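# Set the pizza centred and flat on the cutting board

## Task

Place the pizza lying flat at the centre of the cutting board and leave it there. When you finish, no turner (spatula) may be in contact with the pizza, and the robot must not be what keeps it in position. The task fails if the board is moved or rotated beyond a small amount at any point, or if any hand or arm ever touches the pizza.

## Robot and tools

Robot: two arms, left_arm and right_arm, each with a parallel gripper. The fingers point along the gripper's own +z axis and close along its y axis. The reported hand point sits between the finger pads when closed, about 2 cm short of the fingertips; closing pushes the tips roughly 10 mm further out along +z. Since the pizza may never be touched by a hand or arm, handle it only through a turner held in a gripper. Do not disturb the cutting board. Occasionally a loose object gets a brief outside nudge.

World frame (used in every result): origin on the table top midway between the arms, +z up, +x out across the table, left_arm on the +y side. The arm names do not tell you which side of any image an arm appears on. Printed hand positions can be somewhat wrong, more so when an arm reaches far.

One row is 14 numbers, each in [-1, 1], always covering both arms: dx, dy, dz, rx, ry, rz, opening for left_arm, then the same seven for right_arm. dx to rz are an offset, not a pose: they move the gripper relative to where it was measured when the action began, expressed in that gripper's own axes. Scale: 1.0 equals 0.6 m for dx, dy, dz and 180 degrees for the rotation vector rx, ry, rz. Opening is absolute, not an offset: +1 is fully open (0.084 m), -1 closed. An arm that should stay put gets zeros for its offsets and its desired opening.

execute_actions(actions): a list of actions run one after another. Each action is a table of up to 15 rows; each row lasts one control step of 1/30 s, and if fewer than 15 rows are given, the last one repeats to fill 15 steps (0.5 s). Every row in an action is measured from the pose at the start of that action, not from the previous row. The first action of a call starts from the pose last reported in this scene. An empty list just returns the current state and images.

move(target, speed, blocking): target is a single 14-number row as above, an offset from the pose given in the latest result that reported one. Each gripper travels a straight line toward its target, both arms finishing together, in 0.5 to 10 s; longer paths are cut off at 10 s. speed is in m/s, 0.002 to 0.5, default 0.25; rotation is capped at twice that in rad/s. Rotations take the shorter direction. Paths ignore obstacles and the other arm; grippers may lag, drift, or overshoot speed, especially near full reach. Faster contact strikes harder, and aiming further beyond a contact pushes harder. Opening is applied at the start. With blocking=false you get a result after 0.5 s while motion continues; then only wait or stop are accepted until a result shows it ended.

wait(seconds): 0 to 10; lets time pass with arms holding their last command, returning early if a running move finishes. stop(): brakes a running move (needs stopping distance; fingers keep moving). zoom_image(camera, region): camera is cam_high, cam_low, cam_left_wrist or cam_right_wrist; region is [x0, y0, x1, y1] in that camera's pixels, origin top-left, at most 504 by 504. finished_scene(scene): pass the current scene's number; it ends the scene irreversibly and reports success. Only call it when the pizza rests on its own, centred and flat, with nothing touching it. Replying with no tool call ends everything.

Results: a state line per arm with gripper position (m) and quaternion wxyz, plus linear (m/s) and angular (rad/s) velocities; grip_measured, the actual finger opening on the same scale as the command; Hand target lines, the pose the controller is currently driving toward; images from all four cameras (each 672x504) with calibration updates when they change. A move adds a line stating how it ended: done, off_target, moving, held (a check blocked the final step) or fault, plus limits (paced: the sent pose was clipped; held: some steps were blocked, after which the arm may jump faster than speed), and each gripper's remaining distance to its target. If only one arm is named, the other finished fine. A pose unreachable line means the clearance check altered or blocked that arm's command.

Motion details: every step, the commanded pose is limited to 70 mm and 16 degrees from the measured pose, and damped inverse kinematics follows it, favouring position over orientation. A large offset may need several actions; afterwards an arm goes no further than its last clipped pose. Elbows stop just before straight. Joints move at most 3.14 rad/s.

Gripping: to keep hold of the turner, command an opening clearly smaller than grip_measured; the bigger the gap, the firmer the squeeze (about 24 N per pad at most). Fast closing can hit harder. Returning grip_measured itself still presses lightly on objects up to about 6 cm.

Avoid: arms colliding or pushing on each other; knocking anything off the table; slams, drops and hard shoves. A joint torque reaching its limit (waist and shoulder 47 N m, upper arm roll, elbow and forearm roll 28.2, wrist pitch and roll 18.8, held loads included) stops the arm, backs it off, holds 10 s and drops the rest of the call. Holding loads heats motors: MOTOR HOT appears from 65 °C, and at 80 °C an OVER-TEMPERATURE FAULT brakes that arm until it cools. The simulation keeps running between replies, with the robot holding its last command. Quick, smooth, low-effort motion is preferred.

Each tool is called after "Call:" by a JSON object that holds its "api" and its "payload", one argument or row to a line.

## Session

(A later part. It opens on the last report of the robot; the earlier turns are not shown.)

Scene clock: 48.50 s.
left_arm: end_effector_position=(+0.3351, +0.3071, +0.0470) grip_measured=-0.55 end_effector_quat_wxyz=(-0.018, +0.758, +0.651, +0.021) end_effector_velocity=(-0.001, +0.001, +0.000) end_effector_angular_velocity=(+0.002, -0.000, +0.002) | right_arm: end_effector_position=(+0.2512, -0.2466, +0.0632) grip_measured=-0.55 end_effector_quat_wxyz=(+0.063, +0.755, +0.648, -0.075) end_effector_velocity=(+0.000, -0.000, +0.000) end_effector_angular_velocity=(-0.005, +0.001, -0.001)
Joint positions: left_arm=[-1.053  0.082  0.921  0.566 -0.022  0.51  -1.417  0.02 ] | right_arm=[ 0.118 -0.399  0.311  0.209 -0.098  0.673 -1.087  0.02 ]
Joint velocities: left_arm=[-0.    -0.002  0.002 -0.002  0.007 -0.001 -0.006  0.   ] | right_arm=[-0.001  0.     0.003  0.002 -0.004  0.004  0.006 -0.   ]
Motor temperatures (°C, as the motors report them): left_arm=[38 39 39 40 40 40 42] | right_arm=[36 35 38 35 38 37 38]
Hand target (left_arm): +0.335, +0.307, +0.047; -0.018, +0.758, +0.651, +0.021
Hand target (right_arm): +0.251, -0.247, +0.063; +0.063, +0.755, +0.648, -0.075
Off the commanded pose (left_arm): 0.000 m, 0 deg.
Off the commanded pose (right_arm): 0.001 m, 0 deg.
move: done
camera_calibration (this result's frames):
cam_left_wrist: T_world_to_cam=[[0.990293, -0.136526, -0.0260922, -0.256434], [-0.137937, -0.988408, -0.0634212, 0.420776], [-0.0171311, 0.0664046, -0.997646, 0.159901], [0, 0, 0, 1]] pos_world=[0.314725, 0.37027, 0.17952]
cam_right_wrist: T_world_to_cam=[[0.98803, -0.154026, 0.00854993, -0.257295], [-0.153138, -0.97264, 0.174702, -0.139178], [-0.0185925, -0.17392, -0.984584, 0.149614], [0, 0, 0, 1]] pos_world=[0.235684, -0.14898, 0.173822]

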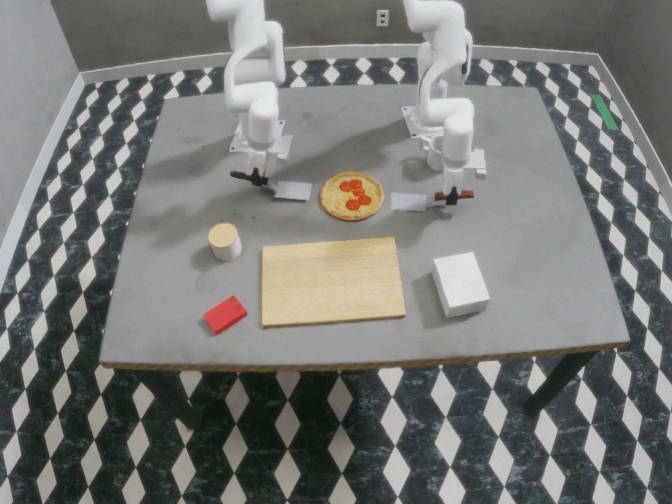

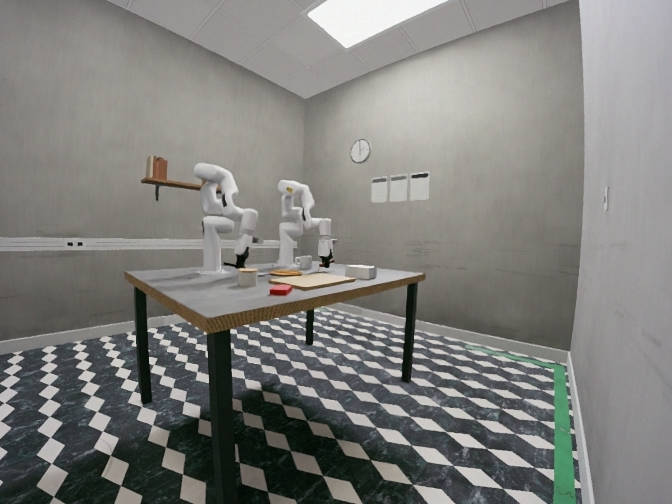

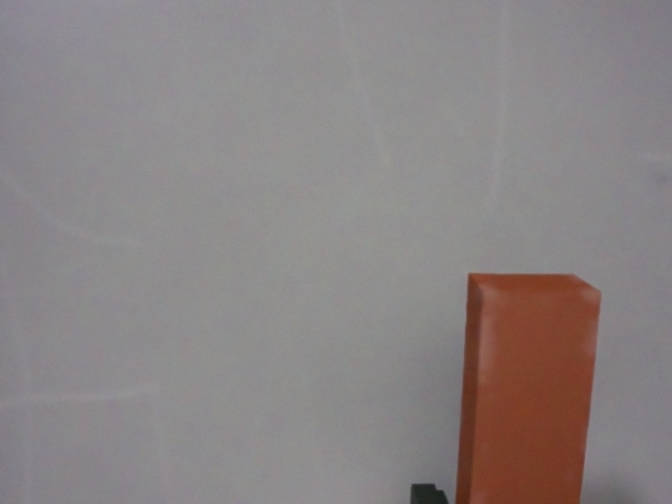

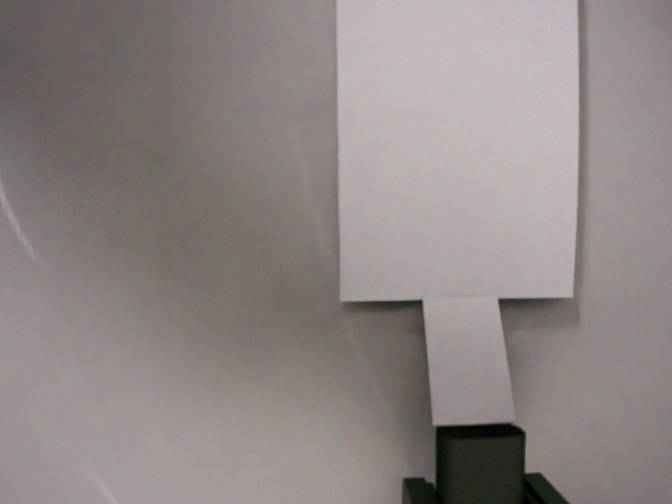

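Call:
{"api": "move", "payload": {
  "target": [0,0,0,0,0,0,-1,0.003,0,0.0155,0,0,0,-1],
  "speed": 0.015
}}

Call:
{"api": "zoom_image", "payload": {
  "camera": "cam_low",
  "region": [220, 245, 320, 290]
}}

Call:
{"api": "move", "payload": {
  "target": [-0.07,0,-0.002,0,0,0,-1,0.075,0,-0.0135,0,0,0,-1],
  "speed": 0.025
}}

Call:
{"api": "zoom_image", "payload": {
  "camera": "cam_high",
  "region": [230, 140, 480, 240]
}}

Scene clock: 55.87 s.
left_arm: end_effector_position=(+0.3351, +0.3071, +0.0469) grip_measured=-0.55 end_effector_quat_wxyz=(-0.018, +0.758, +0.651, +0.021) end_effector_velocity=(+0.000, -0.000, -0.000) end_effector_angular_velocity=(+0.001, +0.000, -0.001) | right_arm: end_effector_position=(+0.2512, -0.2466, +0.0538) grip_measured=-0.55 end_effector_quat_wxyz=(+0.063, +0.755, +0.648, -0.075) end_effector_velocity=(-0.000, -0.000, -0.000) end_effector_angular_velocity=(-0.001, +0.000, +0.001)
Joint positions: left_arm=[-1.053  0.082  0.921  0.566 -0.022  0.51  -1.417  0.02 ] | right_arm=[ 0.104 -0.36   0.321  0.202 -0.117  0.628 -1.069  0.02 ]
Joint velocities: left_arm=[ 0.     0.    -0.001  0.     0.001 -0.     0.    -0.   ] | right_arm=[-0.001  0.001  0.001 -0.    -0.002 -0.002  0.     0.   ]
Motor temperatures (°C, as the motors report them): left_arm=[38 39 39 40 40 40 42] | right_arm=[36 35 38 35 38 37 38]
Hand target (left_arm): +0.335, +0.307, +0.047; -0.018, +0.758, +0.651, +0.021
Hand target (right_arm): +0.251, -0.247, +0.054; +0.063, +0.755, +0.648, -0.075
Off the commanded pose (left_arm): 0.000 m, 0 deg.
Off the commanded pose (right_arm): 0.000 m, 0 deg.
move: done
camera_calibration (this result's frames):
cam_left_wrist: T_world_to_cam=[[0.990291, -0.136527, -0.0261588, -0.256404], [-0.137943, -0.988407, -0.0634313, 0.420788], [-0.0171955, 0.0664238, -0.997643, 0.159902], [0, 0, 0, 1]] pos_world=[0.314709, 0.370282, 0.179509]
cam_right_wrist: T_world_to_cam=[[0.988045, -0.153933, 0.0085112, -0.257176], [-0.153041, -0.972665, 0.174644, -0.137569], [-0.0186049, -0.173859, -0.984595, 0.140372], [0, 0, 0, 1]] pos_world=[0.235659, -0.148992, 0.164424]

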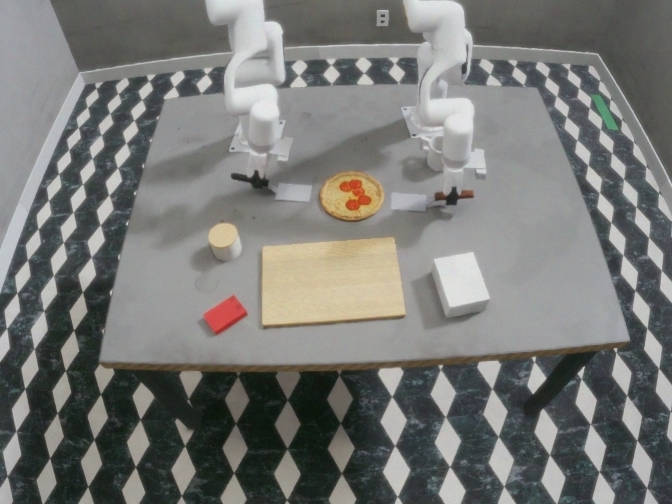

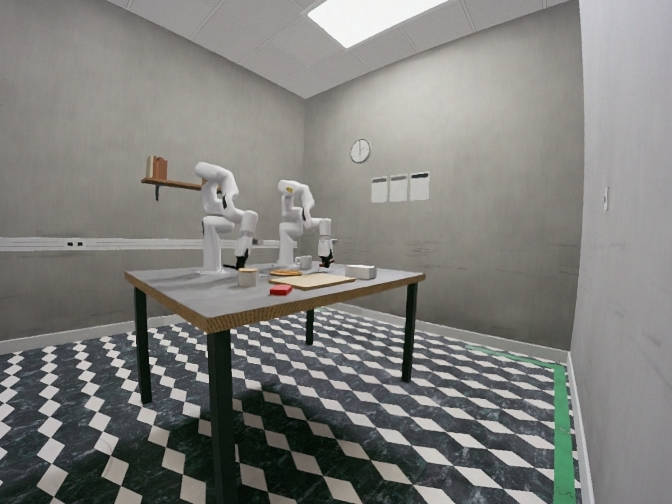

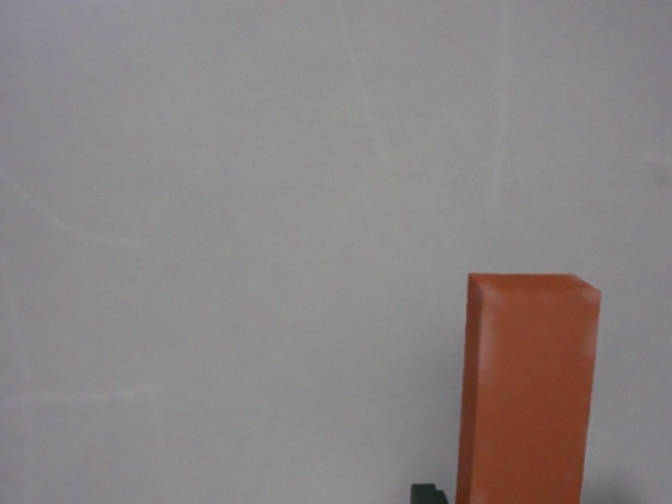

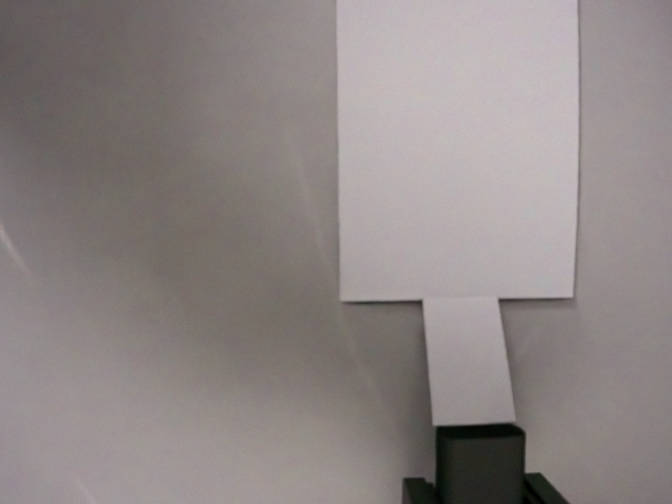

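Region (220, 245, 320, 290) of cam_low's 672x504 image, scaled by 5.040, with more detail than that image has; it fills the top 227 rows of this view, and the rest is white.

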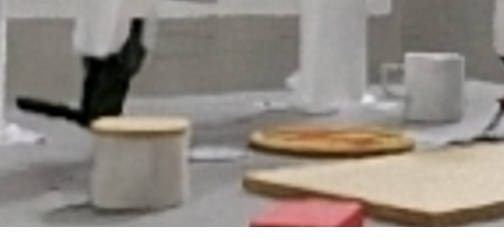

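Scene clock: 57.97 s.
left_arm: end_effector_position=(+0.3286, +0.2658, +0.0458) grip_measured=-0.55 end_effector_quat_wxyz=(-0.018, +0.758, +0.651, +0.021) end_effector_velocity=(-0.000, -0.000, -0.000) end_effector_angular_velocity=(-0.000, +0.000, +0.001) | right_arm: end_effector_position=(+0.2583, -0.2017, +0.0531) grip_measured=-0.55 end_effector_quat_wxyz=(+0.063, +0.755, +0.648, -0.075) end_effector_velocity=(+0.000, +0.001, +0.000) end_effector_angular_velocity=(+0.000, -0.001, -0.000)
Joint positions: left_arm=[-1.122  0.066  0.883  0.554  0.008  0.511 -1.55   0.02 ] | right_arm=[ 0.156 -0.28   0.413  0.279 -0.093  0.644 -0.942  0.02 ]
Joint velocities: left_arm=[-0.002 -0.     0.    -0.    -0.     0.    -0.002 -0.   ] | right_arm=[-0.     0.001  0.001  0.001 -0.    -0.     0.001 -0.   ]
Motor temperatures (°C, as the motors report them): left_arm=[38 39 39 40 40 40 42] | right_arm=[36 35 38 35 38 37 38]
Hand target (left_arm): +0.329, +0.266, +0.046; -0.018, +0.758, +0.651, +0.021
Hand target (right_arm): +0.258, -0.202, +0.053; +0.063, +0.755, +0.648, -0.075
Off the commanded pose (left_arm): 0.000 m, 0 deg.
Off the commanded pose (right_arm): 0.000 m, 0 deg.
move: done
camera_calibration (this result's frames):
cam_left_wrist: T_world_to_cam=[[0.990278, -0.136567, -0.0264258, -0.255619], [-0.13801, -0.988362, -0.0639827, 0.379071], [-0.0173803, 0.0670077, -0.997601, 0.161249], [0, 0, 0, 1]] pos_world=[0.308252, 0.328945, 0.178361]
cam_right_wrist: T_world_to_cam=[[0.988041, -0.153936, 0.00892343, -0.257339], [-0.153112, -0.972618, 0.174848, -0.0926387], [-0.0182363, -0.174123, -0.984555, 0.147517], [0, 0, 0, 1]] pos_world=[0.242768, -0.10403, 0.163732]

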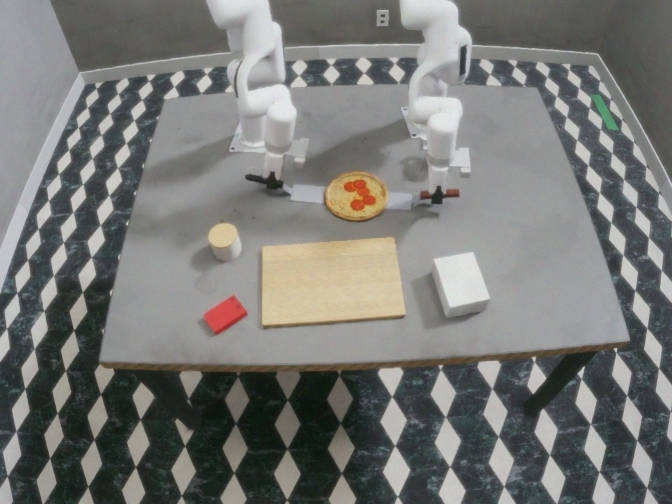

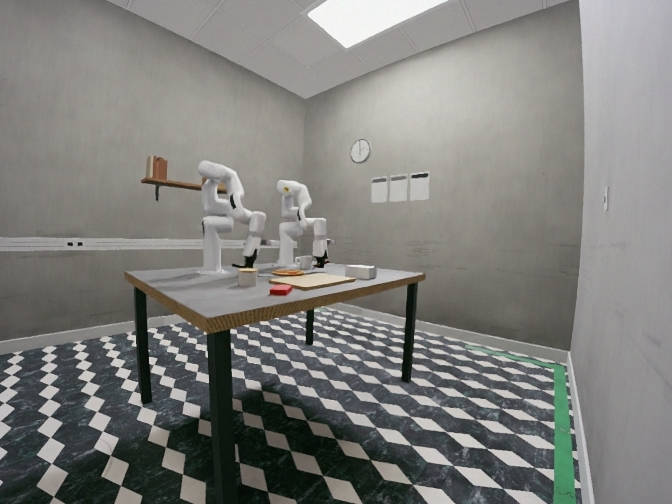

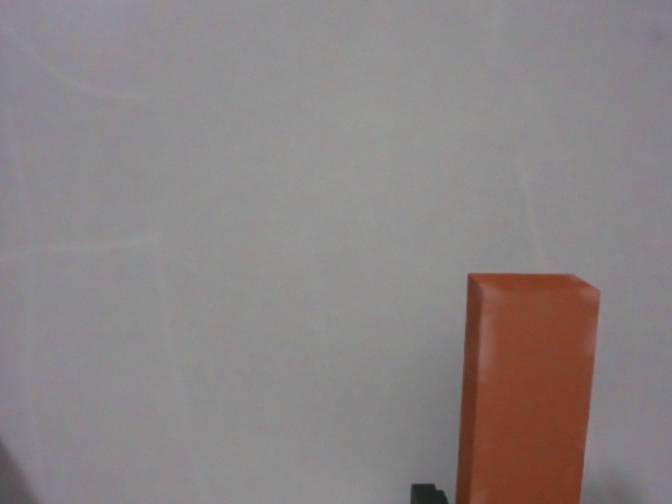

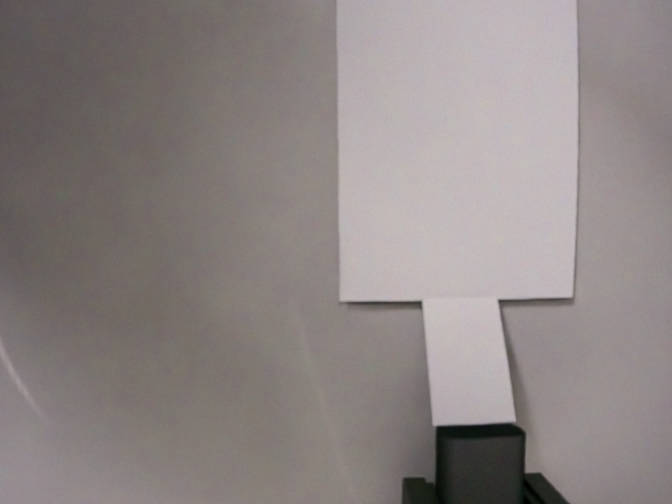

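Region (230, 140, 480, 240) of cam_high's 672x504 image, scaled by 2.016, with more detail than that image has; it fills the top 202 rows of this view, and the rest is white.

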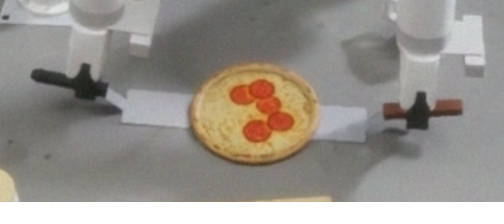

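Call:
{"api": "move", "payload": {
  "target": [-0.2,0,-0.009,0,0,0,-1,0,0,0,0,-0.01,0,-1],
  "speed": 0.03
}}

Call:
{"api": "zoom_image", "payload": {
  "camera": "cam_high",
  "region": [230, 140, 480, 240]
}}

Scene clock: 67.37 s.
left_arm: end_effector_position=(+0.3102, +0.1477, +0.0444) grip_measured=-0.55 end_effector_quat_wxyz=(-0.019, +0.758, +0.651, +0.021) end_effector_velocity=(-0.000, +0.000, -0.000) end_effector_angular_velocity=(+0.001, +0.000, +0.001) | right_arm: end_effector_position=(+0.2584, -0.2017, +0.0532) grip_measured=-0.55 end_effector_quat_wxyz=(+0.074, +0.754, +0.647, -0.087) end_effector_velocity=(+0.001, +0.000, +0.000) end_effector_angular_velocity=(-0.000, -0.001, +0.001)
Joint positions: left_arm=[-1.292  0.116  0.737  0.61  -0.046  0.542 -1.821  0.02 ] | right_arm=[ 0.145 -0.265  0.439  0.295 -0.129  0.665 -0.897  0.02 ]
Joint velocities: left_arm=[-0.001  0.     0.001  0.     0.     0.001 -0.001  0.   ] | right_arm=[-0.    -0.001 -0.     0.001 -0.001 -0.    -0.    -0.   ]
Motor temperatures (°C, as the motors report them): left_arm=[38 39 39 40 40 40 42] | right_arm=[36 35 38 35 38 37 38]
Hand target (left_arm): +0.310, +0.148, +0.044; -0.019, +0.758, +0.651, +0.021
Hand target (right_arm): +0.258, -0.202, +0.053; +0.074, +0.754, +0.647, -0.087
Off the commanded pose (left_arm): 0.001 m, 0 deg.
Off the commanded pose (right_arm): 0.000 m, 0 deg.
move: done
camera_calibration (this result's frames):
cam_left_wrist: T_world_to_cam=[[0.990268, -0.136591, -0.0266983, -0.253555], [-0.138076, -0.988267, -0.0652885, 0.259745], [-0.0174672, 0.0683395, -0.997509, 0.16729], [0, 0, 0, 1]] pos_world=[0.289874, 0.210631, 0.177062]
cam_right_wrist: T_world_to_cam=[[0.988084, -0.15365, 0.00904815, -0.257337], [-0.152208, -0.966686, 0.205793, -0.0933693], [-0.0228735, -0.204718, -0.978554, 0.142249], [0, 0, 0, 1]] pos_world=[0.243313, -0.100678, 0.160741]

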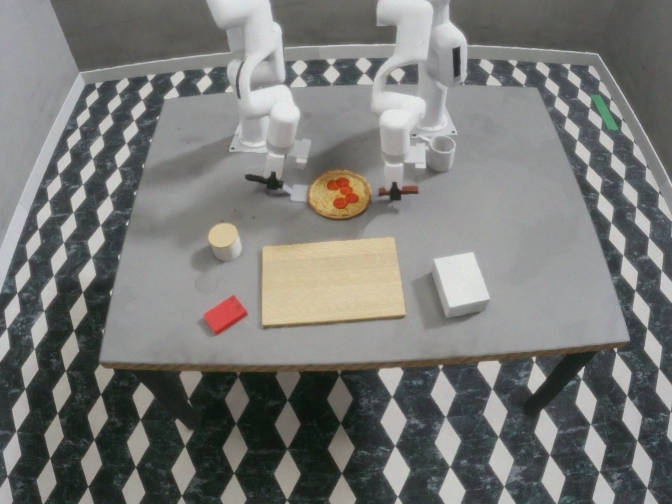

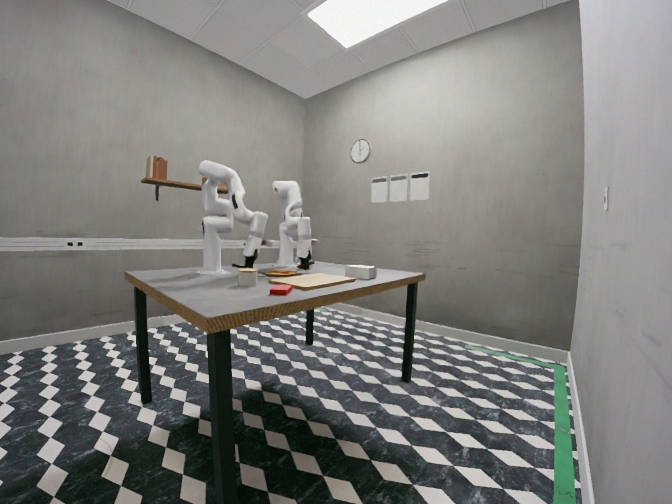

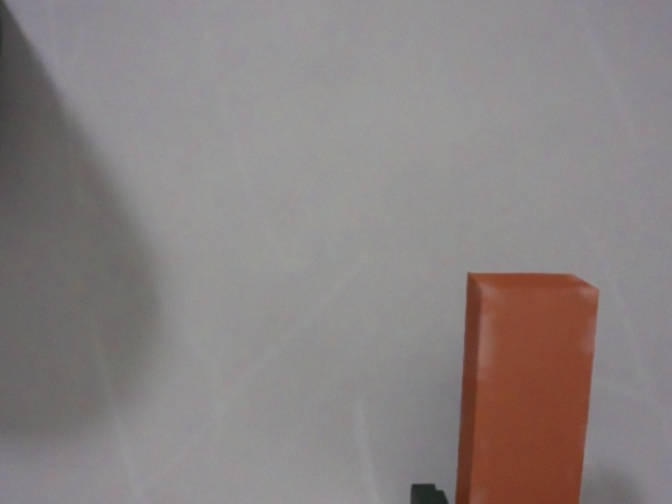

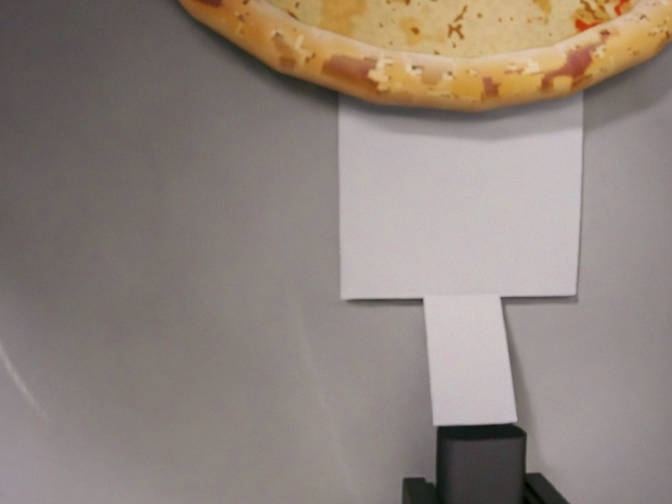

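Region (230, 140, 480, 240) of cam_high's 672x504 image, scaled by 2.016, with more detail than that image has; it fills the top 202 rows of this view, and the rest is white.

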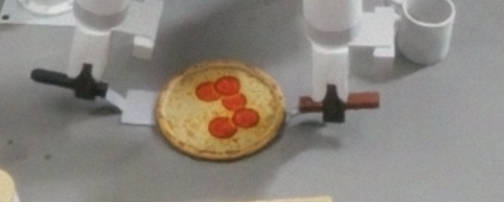

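Call:
{"api": "move", "payload": {
  "target": [0.0045,0,-0.08,0,0,0,-1,-0.018,0,-0.078,0,0,0,-1],
  "speed": 0.05
}}

Call:
{"api": "move", "payload": {
  "target": [0.038,0.49,0.002,0,0,0,-1,0.037,0.49,-0.0085,0,0,0,-1],
  "speed": 0.09
}}

Call:
{"api": "move", "payload": {
  "target": [0,0,0,0,0.045,0,-1,0,0,0.004,0,-0.045,0,-1],
  "speed": 0.05
}}

Call:
{"api": "zoom_image", "payload": {
  "camera": "cam_low",
  "region": [240, 235, 390, 300]
}}

Call:
{"api": "zoom_image", "payload": {
  "camera": "cam_high",
  "region": [200, 210, 500, 340]
}}

Scene clock: 75.03 s.
left_arm: end_effector_position=(+0.3100, +0.1477, +0.0922) grip_measured=-0.55 end_effector_quat_wxyz=(-0.019, +0.759, +0.651, +0.021) end_effector_velocity=(-0.000, +0.001, -0.000) end_effector_angular_velocity=(+0.003, +0.001, +0.001) | right_arm: end_effector_position=(+0.2583, -0.2019, +0.1009) grip_measured=-0.55 end_effector_quat_wxyz=(+0.074, +0.754, +0.647, -0.087) end_effector_velocity=(+0.000, +0.000, +0.001) end_effector_angular_velocity=(+0.000, +0.000, +0.001)
Joint positions: left_arm=[-1.302 -0.059  0.76   0.64   0.147  0.704 -1.959  0.02 ] | right_arm=[ 0.197 -0.432  0.394  0.338 -0.043  0.863 -0.99   0.02 ]
Joint velocities: left_arm=[ 0.003 -0.001 -0.002 -0.001  0.004  0.003 -0.002 -0.   ] | right_arm=[ 0.    -0.001 -0.001  0.002  0.     0.003 -0.002 -0.   ]
Motor temperatures (°C, as the motors report them): left_arm=[38 39 39 40 40 40 42] | right_arm=[36 35 38 35 38 37 38]
Hand target (left_arm): +0.310, +0.148, +0.092; -0.019, +0.758, +0.651, +0.021
Hand target (right_arm): +0.258, -0.202, +0.101; +0.074, +0.754, +0.647, -0.087
Off the commanded pose (left_arm): 0.000 m, 0 deg.
Off the commanded pose (right_arm): 0.000 m, 0 deg.
move: done
camera_calibration (this result's frames):
cam_left_wrist: T_world_to_cam=[[0.990194, -0.137116, -0.0267493, -0.251933], [-0.138614, -0.98815, -0.0659223, 0.263052], [-0.0173934, 0.0689837, -0.997466, 0.214902], [0, 0, 0, 1]] pos_world=[0.289663, 0.210566, 0.224959]
cam_right_wrist: T_world_to_cam=[[0.988016, -0.154099, 0.00887379, -0.257794], [-0.152605, -0.966566, 0.206065, -0.103261], [-0.0231774, -0.20495, -0.978498, 0.189], [0, 0, 0, 1]] pos_world=[0.243326, -0.100799, 0.208503]

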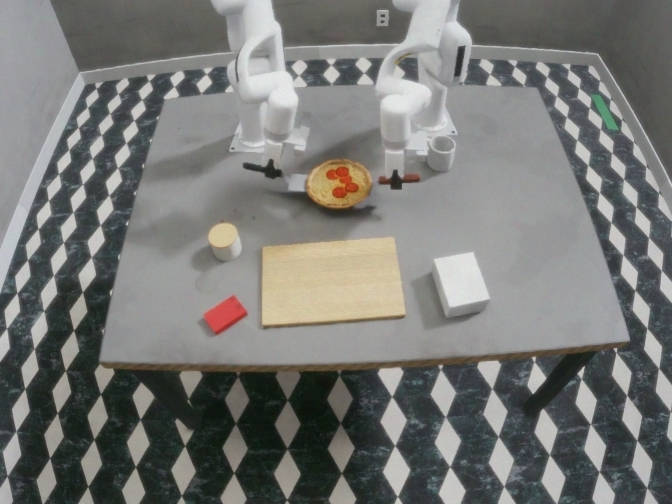

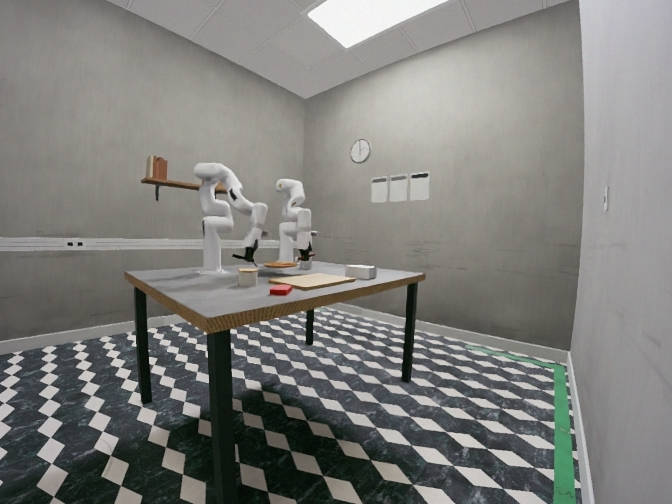

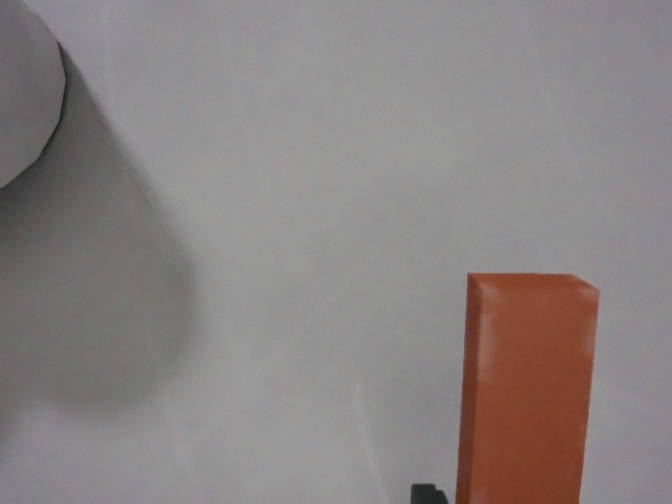

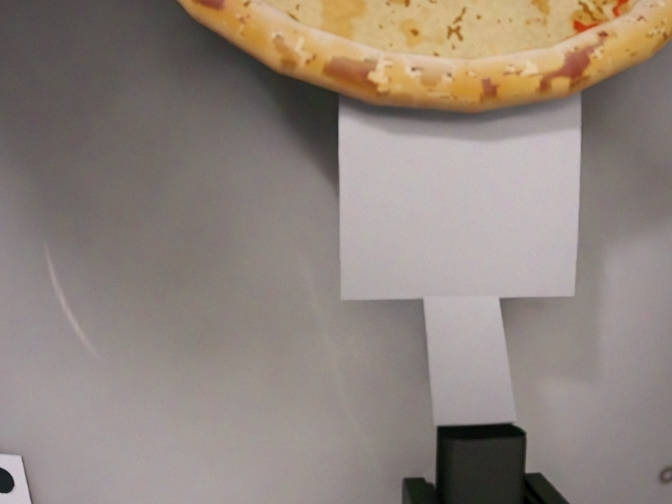

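Scene clock: 78.70 s.
left_arm: end_effector_position=(+0.6043, +0.1251, +0.0938) grip_measured=-0.55 end_effector_quat_wxyz=(-0.018, +0.758, +0.652, +0.021) end_effector_velocity=(+0.001, -0.003, +0.001) end_effector_angular_velocity=(-0.002, +0.001, -0.004) | right_arm: end_effector_position=(+0.5521, -0.2243, +0.1015) grip_measured=-0.55 end_effector_quat_wxyz=(+0.073, +0.754, +0.647, -0.087) end_effector_velocity=(+0.002, +0.000, +0.002) end_effector_angular_velocity=(+0.002, -0.005, -0.001)
Joint positions: left_arm=[-0.728  0.939  0.575  2.012 -0.431  1.198 -1.498  0.02 ] | right_arm=[ 0.065  0.488  0.301  1.383 -0.414  1.035 -0.994  0.02 ]
Joint velocities: left_arm=[ 0.002  0.004 -0.003  0.013  0.     0.007 -0.002  0.   ] | right_arm=[ 0.     0.001 -0.     0.006  0.001 -0.    -0.     0.   ]
Motor temperatures (°C, as the motors report them): left_arm=[38 39 39 40 40 40 42] | right_arm=[36 35 38 35 38 37 38]
Hand target (left_arm): +0.604, +0.125, +0.094; -0.018, +0.758, +0.652, +0.021
Hand target (right_arm): +0.552, -0.224, +0.102; +0.073, +0.754, +0.647, -0.087
Off the commanded pose (left_arm): 0.002 m, 0 deg.
Off the commanded pose (right_arm): 0.001 m, 0 deg.
move: done
camera_calibration (this result's frames):
cam_left_wrist: T_world_to_cam=[[0.990391, -0.135801, -0.0261564, -0.546786], [-0.13723, -0.98846, -0.0641461, 0.280665], [-0.0171435, 0.0671191, -0.997598, 0.223256], [0, 0, 0, 1]] pos_world=[0.583875, 0.188187, 0.226422]
cam_right_wrist: T_world_to_cam=[[0.988071, -0.153769, 0.0084267, -0.551464], [-0.15221, -0.96681, 0.205209, -0.0804232], [-0.0234077, -0.204044, -0.978682, 0.192078], [0, 0, 0, 1]] pos_world=[0.53714, -0.123359, 0.209134]

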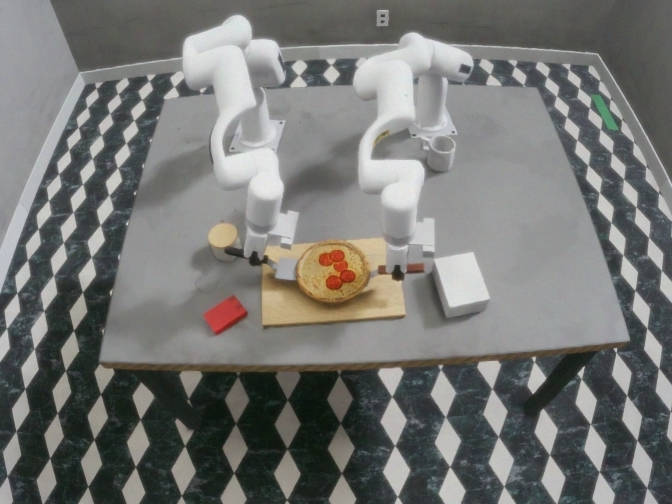

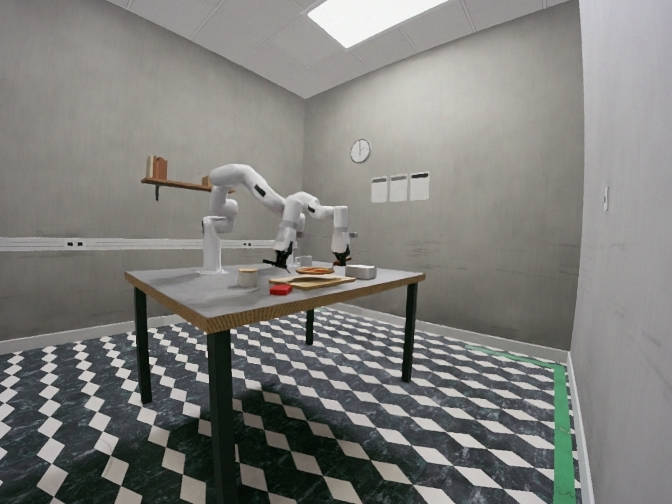

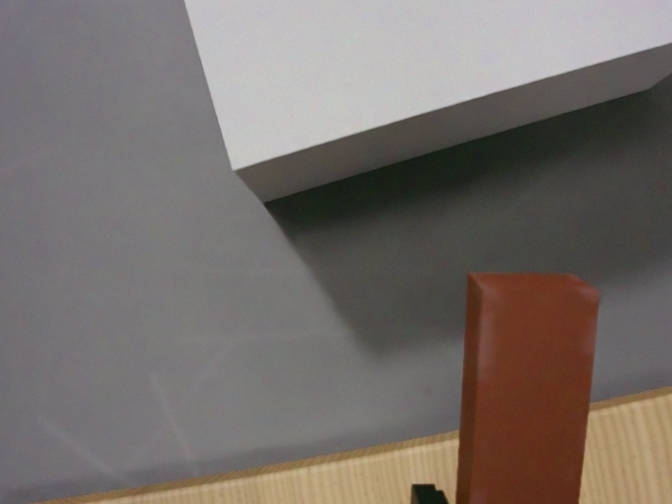

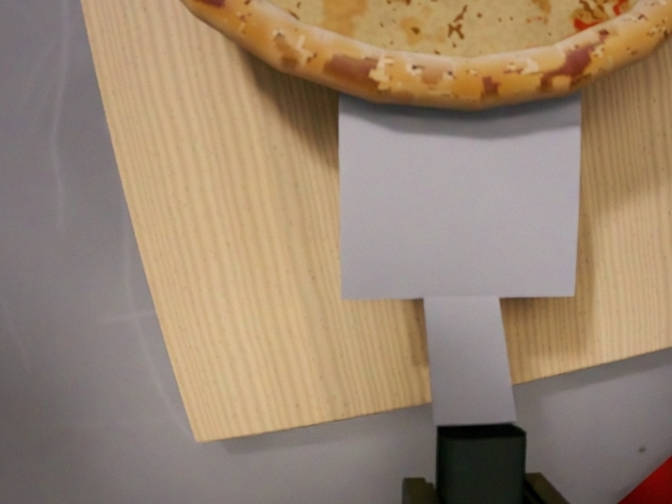

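Scene clock: 80.37 s.
left_arm: end_effector_position=(+0.6043, +0.1253, +0.0937) grip_measured=-0.55 end_effector_quat_wxyz=(-0.064, +0.755, +0.649, +0.074) end_effector_velocity=(+0.001, +0.003, +0.001) end_effector_angular_velocity=(+0.005, -0.002, +0.004) | right_arm: end_effector_position=(+0.5521, -0.2249, +0.0993) grip_measured=-0.55 end_effector_quat_wxyz=(+0.119, +0.746, +0.640, -0.140) end_effector_velocity=(+0.000, -0.003, +0.001) end_effector_angular_velocity=(-0.005, +0.000, -0.005)
Joint positions: left_arm=[-0.792  0.984  0.634  2.052 -0.343  1.22  -1.575  0.02 ] | right_arm=[ 0.156  0.535  0.261  1.447 -0.522  1.139 -0.902  0.02 ]
Joint velocities: left_arm=[ 0.001  0.     0.003  0.002  0.003  0.001 -0.002 -0.   ] | right_arm=[ 0.     0.    -0.004  0.003 -0.002  0.005  0.002  0.   ]
Motor temperatures (°C, as the motors report them): left_arm=[38 39 39 40 40 40 42] | right_arm=[36 35 38 35 38 37 38]
Hand target (left_arm): +0.604, +0.125, +0.094; -0.064, +0.755, +0.649, +0.075
Hand target (right_arm): +0.552, -0.225, +0.099; +0.119, +0.746, +0.640, -0.140
Off the commanded pose (left_arm): 0.000 m, 0 deg.
Off the commanded pose (right_arm): 0.000 m, 0 deg.
move: done
camera_calibration (this result's frames):
cam_left_wrist: T_world_to_cam=[[0.99099, -0.131839, -0.0236129, -0.547867], [-0.133877, -0.969779, -0.203976, 0.289525], [0.00399255, 0.205299, -0.978691, 0.19132], [0, 0, 0, 1]] pos_world=[0.580928, 0.169268, 0.233362]
cam_right_wrist: T_world_to_cam=[[0.988252, -0.152594, 0.00857273, -0.551392], [-0.146356, -0.928718, 0.34068, -0.0886281], [-0.0440239, -0.337932, -0.94014, 0.167244], [0, 0, 0, 1]] pos_world=[0.539305, -0.109932, 0.192153]

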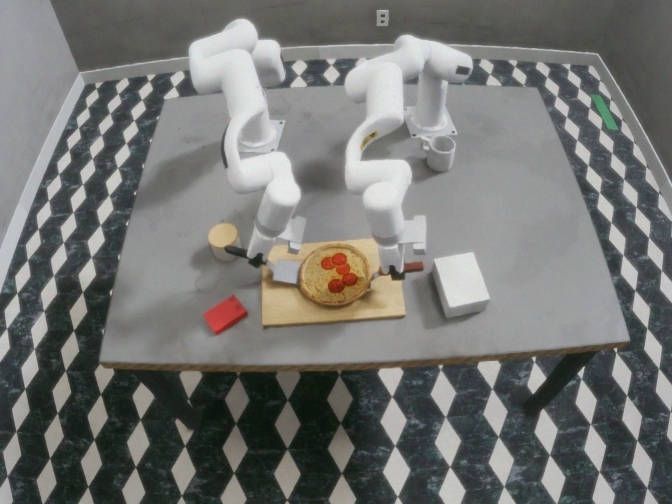

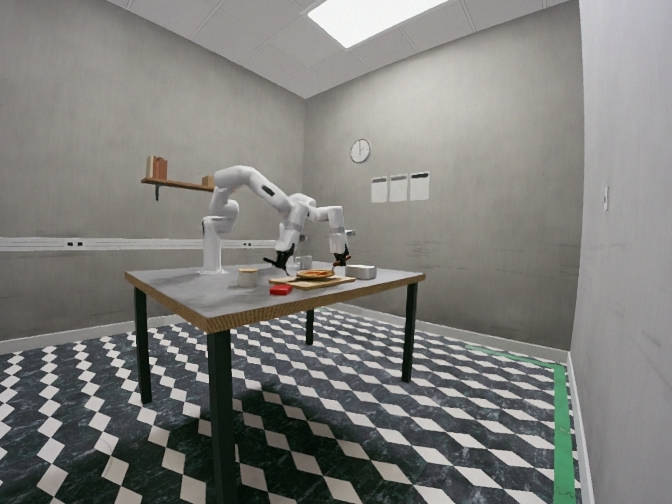

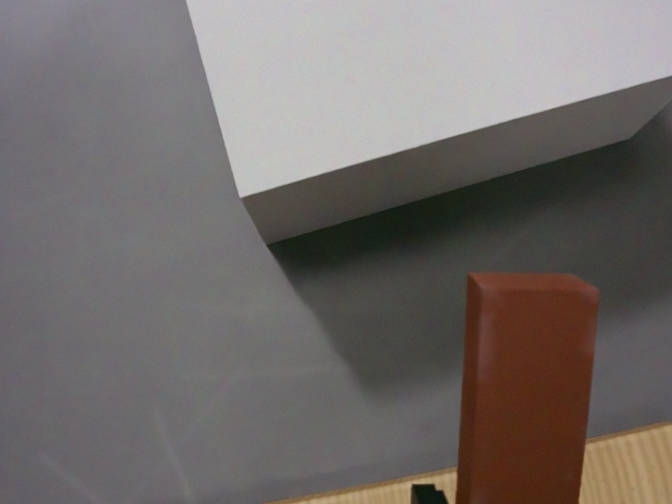

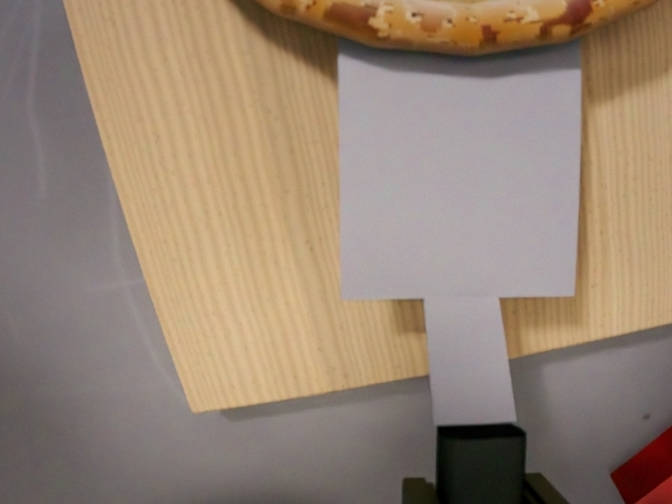

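Region (240, 235, 390, 300) of cam_low's 672x504 image, scaled by 3.360, with more detail than that image has; it fills the top 218 rows of this view, and the rest is white.

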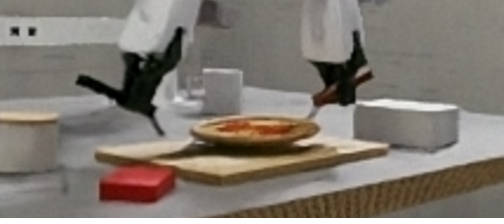

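Region (200, 210, 500, 340) of cam_high's 672x504 image, scaled by 1.680, with more detail than that image has; it fills the top 218 rows of this view, and the rest is white.

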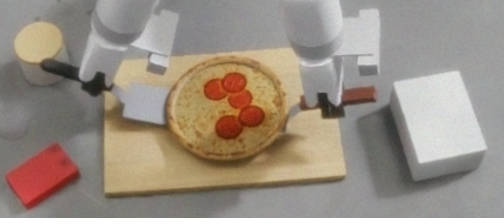

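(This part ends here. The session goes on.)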